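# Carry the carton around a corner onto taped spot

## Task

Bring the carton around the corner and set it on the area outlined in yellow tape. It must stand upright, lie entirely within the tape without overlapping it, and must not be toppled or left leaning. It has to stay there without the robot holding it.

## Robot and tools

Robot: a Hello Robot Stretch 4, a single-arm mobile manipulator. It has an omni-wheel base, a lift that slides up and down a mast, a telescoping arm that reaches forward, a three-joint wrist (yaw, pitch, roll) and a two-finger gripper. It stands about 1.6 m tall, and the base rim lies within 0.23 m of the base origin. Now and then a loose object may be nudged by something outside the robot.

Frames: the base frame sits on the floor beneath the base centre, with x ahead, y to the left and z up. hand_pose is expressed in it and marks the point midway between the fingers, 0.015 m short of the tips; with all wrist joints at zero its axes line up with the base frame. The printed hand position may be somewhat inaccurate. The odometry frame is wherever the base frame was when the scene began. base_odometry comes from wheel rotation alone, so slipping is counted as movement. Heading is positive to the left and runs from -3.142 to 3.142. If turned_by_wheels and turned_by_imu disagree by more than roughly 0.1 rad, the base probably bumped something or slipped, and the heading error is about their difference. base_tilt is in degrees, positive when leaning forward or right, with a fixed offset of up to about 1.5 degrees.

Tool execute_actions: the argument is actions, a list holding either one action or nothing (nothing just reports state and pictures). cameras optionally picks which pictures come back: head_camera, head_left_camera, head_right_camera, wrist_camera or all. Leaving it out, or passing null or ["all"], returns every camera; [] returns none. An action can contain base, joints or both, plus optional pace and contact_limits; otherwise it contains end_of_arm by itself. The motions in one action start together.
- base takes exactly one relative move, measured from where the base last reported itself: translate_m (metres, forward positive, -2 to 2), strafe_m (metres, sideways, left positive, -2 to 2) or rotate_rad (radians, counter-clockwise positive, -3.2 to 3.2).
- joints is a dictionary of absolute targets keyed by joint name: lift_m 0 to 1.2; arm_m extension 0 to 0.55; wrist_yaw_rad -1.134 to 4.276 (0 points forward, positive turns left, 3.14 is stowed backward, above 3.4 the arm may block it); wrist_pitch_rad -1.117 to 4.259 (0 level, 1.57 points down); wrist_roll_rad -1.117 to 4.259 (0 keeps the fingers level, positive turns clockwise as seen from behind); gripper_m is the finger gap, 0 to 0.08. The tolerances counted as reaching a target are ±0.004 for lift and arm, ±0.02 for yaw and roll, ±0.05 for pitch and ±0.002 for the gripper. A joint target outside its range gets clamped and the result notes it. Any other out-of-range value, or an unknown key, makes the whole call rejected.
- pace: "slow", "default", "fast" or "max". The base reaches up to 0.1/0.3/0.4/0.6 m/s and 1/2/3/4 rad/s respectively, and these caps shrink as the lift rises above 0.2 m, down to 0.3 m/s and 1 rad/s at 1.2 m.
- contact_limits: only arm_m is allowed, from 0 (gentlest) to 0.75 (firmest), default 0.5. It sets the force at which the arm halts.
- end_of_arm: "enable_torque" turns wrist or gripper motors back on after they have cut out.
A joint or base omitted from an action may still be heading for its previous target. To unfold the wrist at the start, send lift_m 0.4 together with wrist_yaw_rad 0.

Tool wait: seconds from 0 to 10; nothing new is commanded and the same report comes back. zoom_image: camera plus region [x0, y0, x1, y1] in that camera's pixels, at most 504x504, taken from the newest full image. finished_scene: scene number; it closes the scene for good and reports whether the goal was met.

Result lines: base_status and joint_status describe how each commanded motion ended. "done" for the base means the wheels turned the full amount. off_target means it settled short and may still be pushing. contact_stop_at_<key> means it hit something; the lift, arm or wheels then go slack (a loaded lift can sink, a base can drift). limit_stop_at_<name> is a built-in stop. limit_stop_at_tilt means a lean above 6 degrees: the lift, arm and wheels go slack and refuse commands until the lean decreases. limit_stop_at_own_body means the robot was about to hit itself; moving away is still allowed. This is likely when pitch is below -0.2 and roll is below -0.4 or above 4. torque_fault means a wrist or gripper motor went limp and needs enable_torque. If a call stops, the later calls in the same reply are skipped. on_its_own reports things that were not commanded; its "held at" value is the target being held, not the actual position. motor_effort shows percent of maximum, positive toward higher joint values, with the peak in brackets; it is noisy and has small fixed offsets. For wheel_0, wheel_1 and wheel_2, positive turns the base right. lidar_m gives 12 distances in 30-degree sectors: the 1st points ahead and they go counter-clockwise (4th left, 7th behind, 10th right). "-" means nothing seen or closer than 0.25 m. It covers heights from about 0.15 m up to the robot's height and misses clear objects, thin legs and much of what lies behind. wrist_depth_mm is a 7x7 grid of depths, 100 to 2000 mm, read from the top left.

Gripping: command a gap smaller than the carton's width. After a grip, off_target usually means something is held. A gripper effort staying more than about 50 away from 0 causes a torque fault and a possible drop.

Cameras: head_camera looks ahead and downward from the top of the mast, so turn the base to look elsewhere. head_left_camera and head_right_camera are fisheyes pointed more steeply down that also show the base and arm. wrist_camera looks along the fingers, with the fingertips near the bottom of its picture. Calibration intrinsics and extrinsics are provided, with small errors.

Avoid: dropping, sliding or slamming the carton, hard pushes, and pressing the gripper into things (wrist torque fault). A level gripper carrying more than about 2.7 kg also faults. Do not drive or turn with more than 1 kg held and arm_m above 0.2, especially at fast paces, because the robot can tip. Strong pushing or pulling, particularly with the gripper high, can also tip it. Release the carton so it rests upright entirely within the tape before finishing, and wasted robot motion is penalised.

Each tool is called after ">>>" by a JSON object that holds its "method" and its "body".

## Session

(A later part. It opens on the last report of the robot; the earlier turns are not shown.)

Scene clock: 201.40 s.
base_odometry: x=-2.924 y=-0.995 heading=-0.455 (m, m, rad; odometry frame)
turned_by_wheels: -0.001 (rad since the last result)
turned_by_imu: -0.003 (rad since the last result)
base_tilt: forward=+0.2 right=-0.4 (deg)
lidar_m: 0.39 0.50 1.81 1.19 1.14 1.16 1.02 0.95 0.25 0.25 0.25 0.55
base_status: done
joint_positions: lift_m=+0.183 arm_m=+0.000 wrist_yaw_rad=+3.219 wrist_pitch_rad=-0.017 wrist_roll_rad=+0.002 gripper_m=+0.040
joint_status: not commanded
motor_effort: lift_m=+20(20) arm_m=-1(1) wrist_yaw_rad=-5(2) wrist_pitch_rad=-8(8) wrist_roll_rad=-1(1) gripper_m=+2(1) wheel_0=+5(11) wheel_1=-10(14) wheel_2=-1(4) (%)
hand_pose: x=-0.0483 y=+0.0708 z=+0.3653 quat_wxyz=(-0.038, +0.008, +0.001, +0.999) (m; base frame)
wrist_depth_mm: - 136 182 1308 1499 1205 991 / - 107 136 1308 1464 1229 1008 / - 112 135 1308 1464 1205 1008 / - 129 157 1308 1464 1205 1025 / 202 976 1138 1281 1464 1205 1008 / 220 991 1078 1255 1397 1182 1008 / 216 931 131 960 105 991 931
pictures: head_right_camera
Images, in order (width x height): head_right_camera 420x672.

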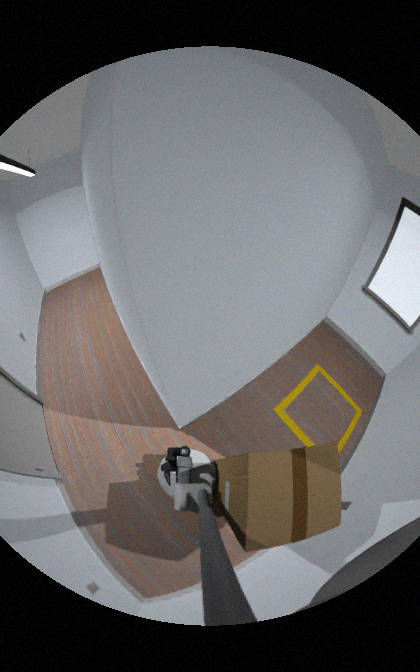

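>>> {"method": "execute_actions", "body": {"actions": [{"base": {"strafe_m": 0.012}}], "cameras": []}}

>>> {"method": "execute_actions", "body": {"actions": [{"base": {"translate_m": -0.08}}], "cameras": []}}

>>> {"method": "execute_actions", "body": {"actions": [{"base": {"rotate_rad": 0.24}, "pace": "slow"}], "cameras": []}}

>>> {"method": "execute_actions", "body": {"actions": [{"base": {"strafe_m": -0.21}, "pace": "slow"}], "cameras": ["head_right_camera"]}}

>>> {"method": "zoom_image", "body": {"camera": "head_right_camera", "region": [150, 360, 400, 570]}}

Scene clock: 234.80 s.
base_odometry: x=-2.919 y=-0.984 heading=-0.455 (m, m, rad; odometry frame)
turned_by_wheels: +0.000 (rad since the last result)
turned_by_imu: -0.001 (rad since the last result)
base_tilt: forward=+0.1 right=-0.4 (deg)
lidar_m: 0.39 0.52 1.78 1.18 1.14 1.14 1.05 0.96 0.25 0.25 0.25 0.54
base_status: done
joint_positions: lift_m=+0.183 arm_m=+0.000 wrist_yaw_rad=+3.219 wrist_pitch_rad=-0.017 wrist_roll_rad=+0.002 gripper_m=+0.040
joint_status: not commanded
motor_effort: lift_m=+20(20) arm_m=-1(1) wrist_yaw_rad=-1(3) wrist_pitch_rad=-9(8) wrist_roll_rad=-1(2) gripper_m=+1(1) wheel_0=-1(6) wheel_1=+1(8) wheel_2=+0(3) (%)
hand_pose: x=-0.0483 y=+0.0708 z=+0.3653 quat_wxyz=(-0.038, +0.008, +0.001, +0.999) (m; base frame)
wrist_depth_mm: - 136 182 1308 1464 1205 1008 / - 107 135 1308 1464 1205 1008 / - 112 135 1308 1464 1182 991 / - 129 157 1308 1464 1205 1008 / 202 991 1138 1308 1430 1229 991 / 220 991 1078 1255 1397 1182 1008 / 216 931 131 976 105 1008 931
pictures: none
No camera images: the call's "cameras" was empty. Leave "cameras" out to get every camera's image.

Scene clock: 236.20 s.
base_odometry: x=-2.991 y=-0.949 heading=-0.455 (m, m, rad; odometry frame)
turned_by_wheels: +0.000 (rad since the last result)
turned_by_imu: -0.001 (rad since the last result)
base_tilt: forward=+0.2 right=-0.3 (deg)
lidar_m: 0.46 0.65 1.69 1.16 1.09 1.11 0.96 0.89 0.25 0.25 0.25 0.66
base_status: done
joint_positions: lift_m=+0.183 arm_m=+0.000 wrist_yaw_rad=+3.219 wrist_pitch_rad=-0.017 wrist_roll_rad=+0.002 gripper_m=+0.040
joint_status: not commanded
motor_effort: lift_m=+20(21) arm_m=-1(1) wrist_yaw_rad=-1(1) wrist_pitch_rad=-8(8) wrist_roll_rad=-1(1) gripper_m=+0(1) wheel_0=-1(4) wheel_1=-2(7) wheel_2=+0(10) (%)
hand_pose: x=-0.0483 y=+0.0708 z=+0.3653 quat_wxyz=(-0.038, +0.008, +0.001, +0.999) (m; base frame)
wrist_depth_mm: - 136 182 1255 1397 1160 960 / - 107 135 1229 1397 1138 946 / - 112 135 1229 1397 1160 960 / - 129 157 1229 1397 1138 976 / 203 931 1078 1229 1366 1138 960 / 219 946 1025 1205 1336 1160 960 / 216 866 132 960 105 1008 917
pictures: none
No camera images: the call's "cameras" was empty. Leave "cameras" out to get every camera's image.

Scene clock: 237.47 s.
base_odometry: x=-2.991 y=-0.949 heading=-0.216 (m, m, rad; odometry frame)
turned_by_wheels: +0.239 (rad since the last result)
turned_by_imu: +0.240 (rad since the last result)
base_tilt: forward=+0.3 right=-0.4 (deg)
lidar_m: 0.46 2.76 1.33 1.10 1.07 1.13 0.90 0.90 0.25 0.25 0.25 0.51
base_status: done
joint_positions: lift_m=+0.183 arm_m=+0.000 wrist_yaw_rad=+3.219 wrist_pitch_rad=-0.017 wrist_roll_rad=+0.002 gripper_m=+0.040
joint_status: not commanded
motor_effort: lift_m=+20(20) arm_m=-1(1) wrist_yaw_rad=-3(1) wrist_pitch_rad=-5(10) wrist_roll_rad=-1(1) gripper_m=+1(1) wheel_0=+0(4) wheel_1=-7(8) wheel_2=-5(2) (%)
hand_pose: x=-0.0483 y=+0.0708 z=+0.3653 quat_wxyz=(-0.038, +0.008, +0.001, +0.999) (m; base frame)
wrist_depth_mm: - 136 182 1098 1205 1281 1060 / - 107 135 1098 1182 1281 1078 / - 112 135 1078 1182 1281 1078 / - 129 157 1078 1182 1281 1060 / 202 917 1008 1098 1182 1255 1078 / 220 931 991 1098 1160 1229 1060 / 216 891 131 960 105 991 976
pictures: none
No camera images: the call's "cameras" was empty. Leave "cameras" out to get every camera's image.

Scene clock: 240.70 s.
base_odometry: x=-3.036 y=-1.153 heading=-0.217 (m, m, rad; odometry frame)
turned_by_wheels: +0.000 (rad since the last result)
turned_by_imu: -0.002 (rad since the last result)
base_tilt: forward=+0.1 right=-0.4 (deg)
lidar_m: 0.46 0.49 1.57 1.30 1.27 1.02 0.83 0.81 0.25 0.25 0.25 0.61
base_status: done
joint_positions: lift_m=+0.183 arm_m=+0.000 wrist_yaw_rad=+3.219 wrist_pitch_rad=-0.017 wrist_roll_rad=+0.002 gripper_m=+0.040
joint_status: not commanded
motor_effort: lift_m=+20(20) arm_m=-1(1) wrist_yaw_rad=-3(2) wrist_pitch_rad=-8(10) wrist_roll_rad=-1(1) gripper_m=+0(1) wheel_0=+5(10) wheel_1=-8(13) wheel_2=-2(5) (%)
hand_pose: x=-0.0483 y=+0.0708 z=+0.3653 quat_wxyz=(-0.038, +0.008, +0.001, +0.999) (m; base frame)
wrist_depth_mm: - 136 183 1025 1118 1229 1255 / - 107 135 1008 1118 1205 1255 / - 112 135 1008 1098 1205 1229 / - 129 157 1008 1098 1205 1255 / 203 866 931 1008 1098 1205 1255 / 220 866 917 991 1098 1182 1205 / 216 820 132 960 105 991 976
pictures: head_right_camera
Images, in order (width x height): head_right_camera 420x672.

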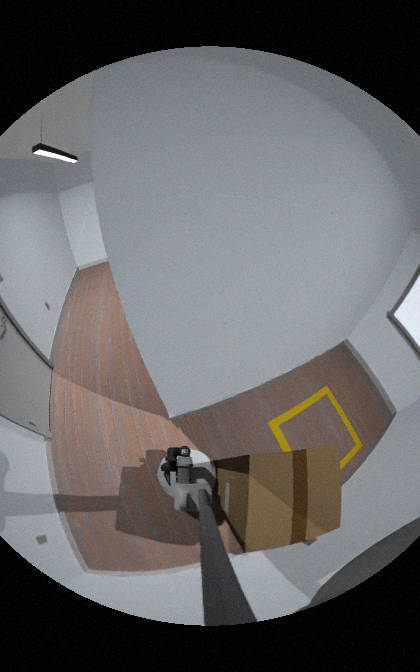

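Region (150, 360, 400, 570) of head_right_camera's 420x672 image, scaled by 2.016, with more detail than that image has; it fills the top 423 rows of this view, and the rest is white.

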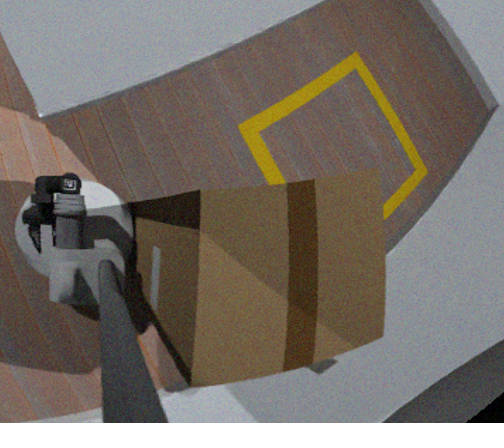

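>>> {"method": "execute_actions", "body": {"actions": [{"base": {"strafe_m": 0.012}}], "cameras": []}}

>>> {"method": "execute_actions", "body": {"actions": [{"base": {"translate_m": -0.08}}], "cameras": []}}

>>> {"method": "execute_actions", "body": {"actions": [{"base": {"rotate_rad": 0.26}, "pace": "slow"}], "cameras": []}}

>>> {"method": "execute_actions", "body": {"actions": [{"base": {"strafe_m": -0.25}, "pace": "slow"}], "cameras": ["head_right_camera"]}}

>>> {"method": "zoom_image", "body": {"camera": "head_right_camera", "region": [150, 360, 400, 570]}}

Scene clock: 261.67 s.
base_odometry: x=-3.033 y=-1.142 heading=-0.217 (m, m, rad; odometry frame)
turned_by_wheels: +0.000 (rad since the last result)
turned_by_imu: -0.001 (rad since the last result)
base_tilt: forward=+0.2 right=-0.5 (deg)
lidar_m: 0.47 0.49 1.59 1.28 1.26 1.07 0.83 0.82 0.25 0.25 0.25 0.60
base_status: done
joint_positions: lift_m=+0.183 arm_m=+0.000 wrist_yaw_rad=+3.219 wrist_pitch_rad=-0.017 wrist_roll_rad=+0.002 gripper_m=+0.040
joint_status: not commanded
motor_effort: lift_m=+20(21) arm_m=-1(1) wrist_yaw_rad=-2(1) wrist_pitch_rad=-9(7) wrist_roll_rad=-1(1) gripper_m=+0(1) wheel_0=+0(5) wheel_1=+2(7) wheel_2=+0(1) (%)
hand_pose: x=-0.0483 y=+0.0708 z=+0.3653 quat_wxyz=(-0.038, +0.008, +0.001, +0.999) (m; base frame)
wrist_depth_mm: - 137 183 1008 1118 1255 1229 / - 107 135 1025 1118 1229 1229 / - 112 135 1025 1118 1229 1255 / - 129 157 1008 1098 1205 1255 / 202 854 946 1008 1118 1205 1255 / 219 854 904 991 1098 1182 1205 / 216 820 131 960 105 991 991
pictures: none
No camera images: the call's "cameras" was empty. Leave "cameras" out to get every camera's image.

Scene clock: 263.07 s.
base_odometry: x=-3.111 y=-1.125 heading=-0.217 (m, m, rad; odometry frame)
turned_by_wheels: +0.000 (rad since the last result)
turned_by_imu: -0.001 (rad since the last result)
base_tilt: forward=+0.2 right=-0.4 (deg)
lidar_m: 0.54 0.62 1.55 1.24 1.23 0.94 0.76 0.73 0.25 0.25 0.25 0.71
base_status: done
joint_positions: lift_m=+0.183 arm_m=+0.000 wrist_yaw_rad=+3.219 wrist_pitch_rad=-0.017 wrist_roll_rad=+0.002 gripper_m=+0.040
joint_status: not commanded
motor_effort: lift_m=+20(20) arm_m=-1(1) wrist_yaw_rad=-2(4) wrist_pitch_rad=-9(8) wrist_roll_rad=-1(1) gripper_m=-1(0) wheel_0=-2(7) wheel_1=-1(6) wheel_2=+0(9) (%)
hand_pose: x=-0.0483 y=+0.0708 z=+0.3653 quat_wxyz=(-0.038, +0.008, +0.001, +0.999) (m; base frame)
wrist_depth_mm: - 136 182 931 1025 1160 1182 / - 107 135 946 1042 1138 1182 / - 112 135 946 1042 1118 1182 / - 129 157 931 1025 1118 1182 / 202 788 866 931 1008 1118 1182 / 219 798 842 931 991 1118 1160 / 216 768 131 917 105 1008 960
pictures: none
No camera images: the call's "cameras" was empty. Leave "cameras" out to get every camera's image.

Scene clock: 264.37 s.
base_odometry: x=-3.111 y=-1.124 heading=+0.042 (m, m, rad; odometry frame)
turned_by_wheels: +0.259 (rad since the last result)
turned_by_imu: +0.260 (rad since the last result)
base_tilt: forward=+0.3 right=-0.5 (deg)
lidar_m: 0.54 2.03 1.35 1.24 1.24 0.83 0.75 0.75 0.25 0.25 0.26 0.61
base_status: done
joint_positions: lift_m=+0.183 arm_m=+0.000 wrist_yaw_rad=+3.219 wrist_pitch_rad=-0.017 wrist_roll_rad=+0.002 gripper_m=+0.040
joint_status: not commanded
motor_effort: lift_m=+20(21) arm_m=-1(1) wrist_yaw_rad=-2(4) wrist_pitch_rad=-10(7) wrist_roll_rad=-1(1) gripper_m=+0(1) wheel_0=+3(4) wheel_1=-9(9) wheel_2=-5(3) (%)
hand_pose: x=-0.0483 y=+0.0708 z=+0.3653 quat_wxyz=(-0.038, +0.008, +0.001, +0.999) (m; base frame)
wrist_depth_mm: - 136 182 878 904 917 931 / - 107 135 878 891 917 917 / - 112 135 866 904 904 931 / - 129 157 878 891 891 917 / 202 842 854 878 891 917 931 / 220 842 854 866 878 904 917 / 216 809 132 854 105 891 904
pictures: none
No camera images: the call's "cameras" was empty. Leave "cameras" out to get every camera's image.

Scene clock: 268.00 s.
base_odometry: x=-3.101 y=-1.374 heading=+0.042 (m, m, rad; odometry frame)
turned_by_wheels: +0.000 (rad since the last result)
turned_by_imu: -0.003 (rad since the last result)
base_tilt: forward=+0.3 right=-0.6 (deg)
lidar_m: 0.56 0.58 1.61 1.48 1.18 0.77 0.72 0.25 0.25 0.25 0.25 0.63
base_status: done
joint_positions: lift_m=+0.183 arm_m=+0.000 wrist_yaw_rad=+3.219 wrist_pitch_rad=-0.017 wrist_roll_rad=+0.002 gripper_m=+0.040
joint_status: not commanded
motor_effort: lift_m=+20(20) arm_m=-1(1) wrist_yaw_rad=-2(5) wrist_pitch_rad=-10(9) wrist_roll_rad=-1(1) gripper_m=+1(1) wheel_0=+6(9) wheel_1=-10(14) wheel_2=-1(6) (%)
hand_pose: x=-0.0483 y=+0.0708 z=+0.3653 quat_wxyz=(-0.038, +0.008, +0.001, +0.999) (m; base frame)
wrist_depth_mm: - 136 183 866 866 891 917 / - 107 135 842 866 891 904 / - 112 135 854 854 878 891 / - 129 157 842 866 878 904 / 202 809 831 842 854 878 891 / 219 809 809 842 866 878 891 / 216 798 131 820 105 854 866
pictures: head_right_camera
Images, in order (width x height): head_right_camera 420x672.

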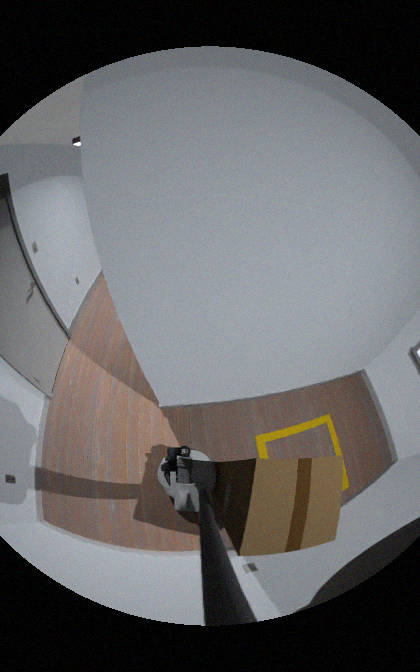

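Region (150, 360, 400, 570) of head_right_camera's 420x672 image, scaled by 2.016, with more detail than that image has; it fills the top 423 rows of this view, and the rest is white.

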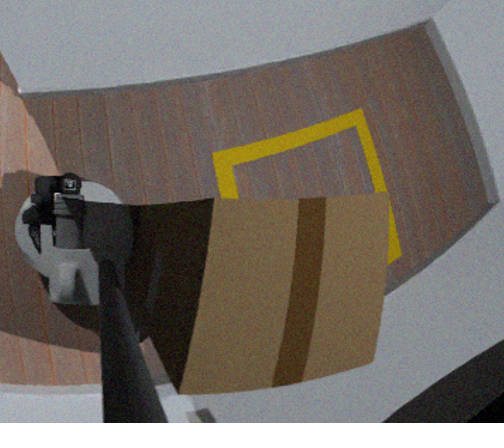

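>>> {"method": "execute_actions", "body": {"actions": [{"base": {"strafe_m": 0.012}}], "cameras": []}}

>>> {"method": "execute_actions", "body": {"actions": [{"base": {"translate_m": -0.035}}], "cameras": []}}

>>> {"method": "execute_actions", "body": {"actions": [{"base": {"strafe_m": -0.22}, "pace": "slow"}], "cameras": ["head_right_camera"]}}

>>> {"method": "zoom_image", "body": {"camera": "head_right_camera", "region": [150, 360, 400, 570]}}

Scene clock: 285.80 s.
base_odometry: x=-3.101 y=-1.362 heading=+0.042 (m, m, rad; odometry frame)
turned_by_wheels: +0.000 (rad since the last result)
turned_by_imu: -0.001 (rad since the last result)
base_tilt: forward=+0.4 right=-0.4 (deg)
lidar_m: 0.56 0.59 1.60 1.46 1.19 0.80 0.72 0.25 0.25 0.25 0.25 0.63
base_status: done
joint_positions: lift_m=+0.183 arm_m=+0.000 wrist_yaw_rad=+3.219 wrist_pitch_rad=-0.017 wrist_roll_rad=+0.002 gripper_m=+0.040
joint_status: not commanded
motor_effort: lift_m=+20(20) arm_m=-2(1) wrist_yaw_rad=-3(2) wrist_pitch_rad=-6(7) wrist_roll_rad=-1(1) gripper_m=+1(0) wheel_0=+0(7) wheel_1=+1(8) wheel_2=+0(2) (%)
hand_pose: x=-0.0483 y=+0.0708 z=+0.3653 quat_wxyz=(-0.038, +0.008, +0.001, +0.999) (m; base frame)
wrist_depth_mm: - 136 182 854 866 878 917 / - 107 135 854 866 891 904 / - 112 135 842 854 866 904 / - 129 157 854 866 891 891 / 202 809 831 842 866 878 891 / 220 809 831 831 854 878 878 / 216 798 132 820 105 866 878
pictures: none
No camera images: the call's "cameras" was empty. Leave "cameras" out to get every camera's image.

Scene clock: 286.83 s.
base_odometry: x=-3.136 y=-1.363 heading=+0.042 (m, m, rad; odometry frame)
turned_by_wheels: +0.000 (rad since the last result)
turned_by_imu: +0.000 (rad since the last result)
base_tilt: forward=+0.2 right=-0.5 (deg)
lidar_m: 0.60 0.62 1.60 1.47 1.15 0.75 0.68 0.68 0.25 0.25 0.25 0.67
base_status: done
joint_positions: lift_m=+0.183 arm_m=+0.000 wrist_yaw_rad=+3.219 wrist_pitch_rad=-0.017 wrist_roll_rad=+0.002 gripper_m=+0.040
joint_status: not commanded
motor_effort: lift_m=+20(20) arm_m=-1(1) wrist_yaw_rad=-1(1) wrist_pitch_rad=-8(7) wrist_roll_rad=-1(1) gripper_m=+0(0) wheel_0=-2(6) wheel_1=-3(6) wheel_2=+1(7) (%)
hand_pose: x=-0.0483 y=+0.0708 z=+0.3653 quat_wxyz=(-0.038, +0.008, +0.001, +0.999) (m; base frame)
wrist_depth_mm: - 136 182 820 842 842 866 / - 107 135 809 842 854 866 / - 112 135 820 831 842 854 / - 129 157 820 820 842 854 / 203 778 788 809 831 842 854 / 220 778 788 798 820 842 842 / 216 768 132 809 105 820 842
pictures: none
No camera images: the call's "cameras" was empty. Leave "cameras" out to get every camera's image.

Scene clock: 290.17 s.
base_odometry: x=-3.127 y=-1.582 heading=+0.042 (m, m, rad; odometry frame)
turned_by_wheels: +0.000 (rad since the last result)
turned_by_imu: -0.003 (rad since the last result)
base_tilt: forward=+0.2 right=-0.5 (deg)
lidar_m: 0.63 0.65 1.81 1.69 1.10 0.73 0.65 0.67 0.25 0.25 0.25 0.70
base_status: done
joint_positions: lift_m=+0.183 arm_m=+0.000 wrist_yaw_rad=+3.219 wrist_pitch_rad=-0.017 wrist_roll_rad=+0.002 gripper_m=+0.040
joint_status: not commanded
motor_effort: lift_m=+21(20) arm_m=-1(1) wrist_yaw_rad=-1(3) wrist_pitch_rad=-8(9) wrist_roll_rad=-1(1) gripper_m=+1(1) wheel_0=+8(10) wheel_1=-9(14) wheel_2=+0(3) (%)
hand_pose: x=-0.0483 y=+0.0708 z=+0.3653 quat_wxyz=(-0.038, +0.008, +0.001, +0.999) (m; base frame)
wrist_depth_mm: - 136 183 798 809 820 842 / - 107 135 798 809 831 842 / - 112 135 788 798 820 842 / - 129 157 788 798 820 842 / 203 759 768 798 809 809 831 / 219 741 768 788 788 809 820 / 216 741 131 759 105 798 809
pictures: head_right_camera
Images, in order (width x height): head_right_camera 420x672.

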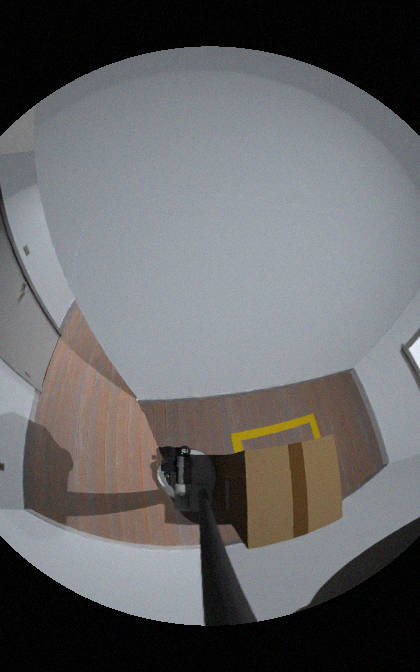

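Region (150, 360, 400, 570) of head_right_camera's 420x672 image, scaled by 2.016, with more detail than that image has; it fills the top 423 rows of this view, and the rest is white.

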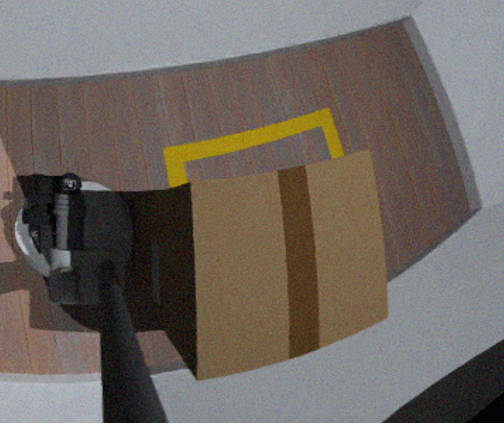

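>>> {"method": "execute_actions", "body": {"actions": [{"base": {"strafe_m": -0.43}, "pace": "slow"}], "cameras": []}}

>>> {"method": "execute_actions", "body": {"actions": [{"base": {"strafe_m": 0.45}}], "cameras": ["head_right_camera"]}}

>>> {"method": "zoom_image", "body": {"camera": "head_right_camera", "region": [170, 380, 420, 580]}}

Scene clock: 308.43 s.
base_odometry: x=-3.109 y=-2.012 heading=+0.041 (m, m, rad; odometry frame)
turned_by_wheels: +0.000 (rad since the last result)
turned_by_imu: -0.003 (rad since the last result)
base_tilt: forward=+0.1 right=-0.4 (deg)
lidar_m: 0.68 0.70 0.88 2.12 1.02 0.66 0.60 0.63 0.25 0.25 0.25 0.75
base_status: done
joint_positions: lift_m=+0.183 arm_m=+0.000 wrist_yaw_rad=+3.219 wrist_pitch_rad=-0.017 wrist_roll_rad=+0.002 gripper_m=+0.040
joint_status: not commanded
motor_effort: lift_m=+20(20) arm_m=-1(1) wrist_yaw_rad=-2(1) wrist_pitch_rad=-9(7) wrist_roll_rad=-1(1) gripper_m=+1(0) wheel_0=+7(12) wheel_1=-9(14) wheel_2=+0(3) (%)
hand_pose: x=-0.0483 y=+0.0708 z=+0.3653 quat_wxyz=(-0.038, +0.008, +0.001, +0.999) (m; base frame)
wrist_depth_mm: - 137 183 732 759 768 788 / - 107 135 732 759 768 788 / - 112 135 732 750 768 778 / - 129 157 732 750 768 798 / 203 699 707 732 741 759 768 / 220 699 707 732 741 750 768 / 216 691 132 715 105 759 759
pictures: none
No camera images: the call's "cameras" was empty. Leave "cameras" out to get every camera's image.

Scene clock: 311.27 s.
base_odometry: x=-3.128 y=-1.562 heading=+0.041 (m, m, rad; odometry frame)
turned_by_wheels: +0.000 (rad since the last result)
turned_by_imu: +0.000 (rad since the last result)
base_tilt: forward=+0.3 right=-0.5 (deg)
lidar_m: 0.62 0.66 1.78 1.66 1.08 0.72 0.67 0.68 0.67 0.63 1.05 0.70
base_status: done
joint_positions: lift_m=+0.183 arm_m=+0.000 wrist_yaw_rad=+3.219 wrist_pitch_rad=-0.017 wrist_roll_rad=+0.002 gripper_m=+0.040
joint_status: not commanded
motor_effort: lift_m=+20(20) arm_m=-1(1) wrist_yaw_rad=+0(2) wrist_pitch_rad=-8(7) wrist_roll_rad=-1(1) gripper_m=+2(1) wheel_0=+0(9) wheel_1=+1(9) wheel_2=+0(3) (%)
hand_pose: x=-0.0483 y=+0.0708 z=+0.3653 quat_wxyz=(-0.038, +0.008, +0.001, +0.999) (m; base frame)
wrist_depth_mm: - 136 183 788 809 842 854 / - 107 136 798 798 820 842 / - 112 135 788 820 820 831 / - 129 157 788 798 831 842 / 203 750 759 798 798 809 820 / 219 750 759 778 809 809 831 / 216 750 132 768 105 809 820
pictures: head_right_camera
Images, in order (width x height): head_right_camera 420x672.

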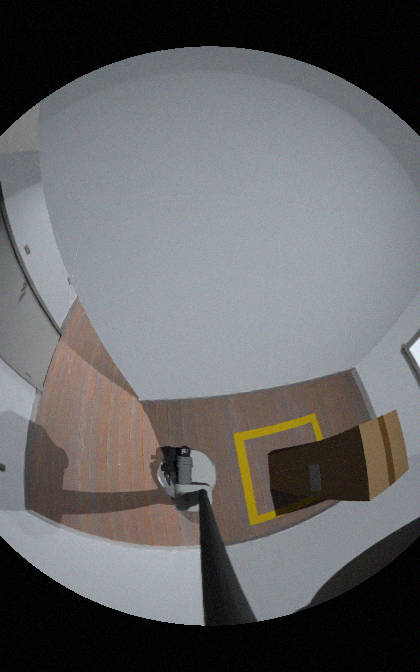

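Region (170, 380, 420, 580) of head_right_camera's 420x672 image, scaled by 2.016, with more detail than that image has; it fills the top 403 rows of this view, and the rest is white.

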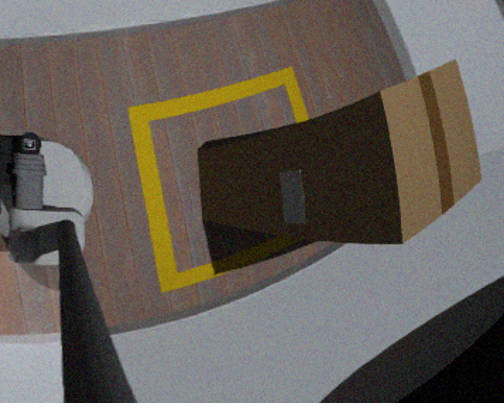

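>>> {"method": "finished_scene", "body": {"scene": 2}}

The scene is finished: the task was done.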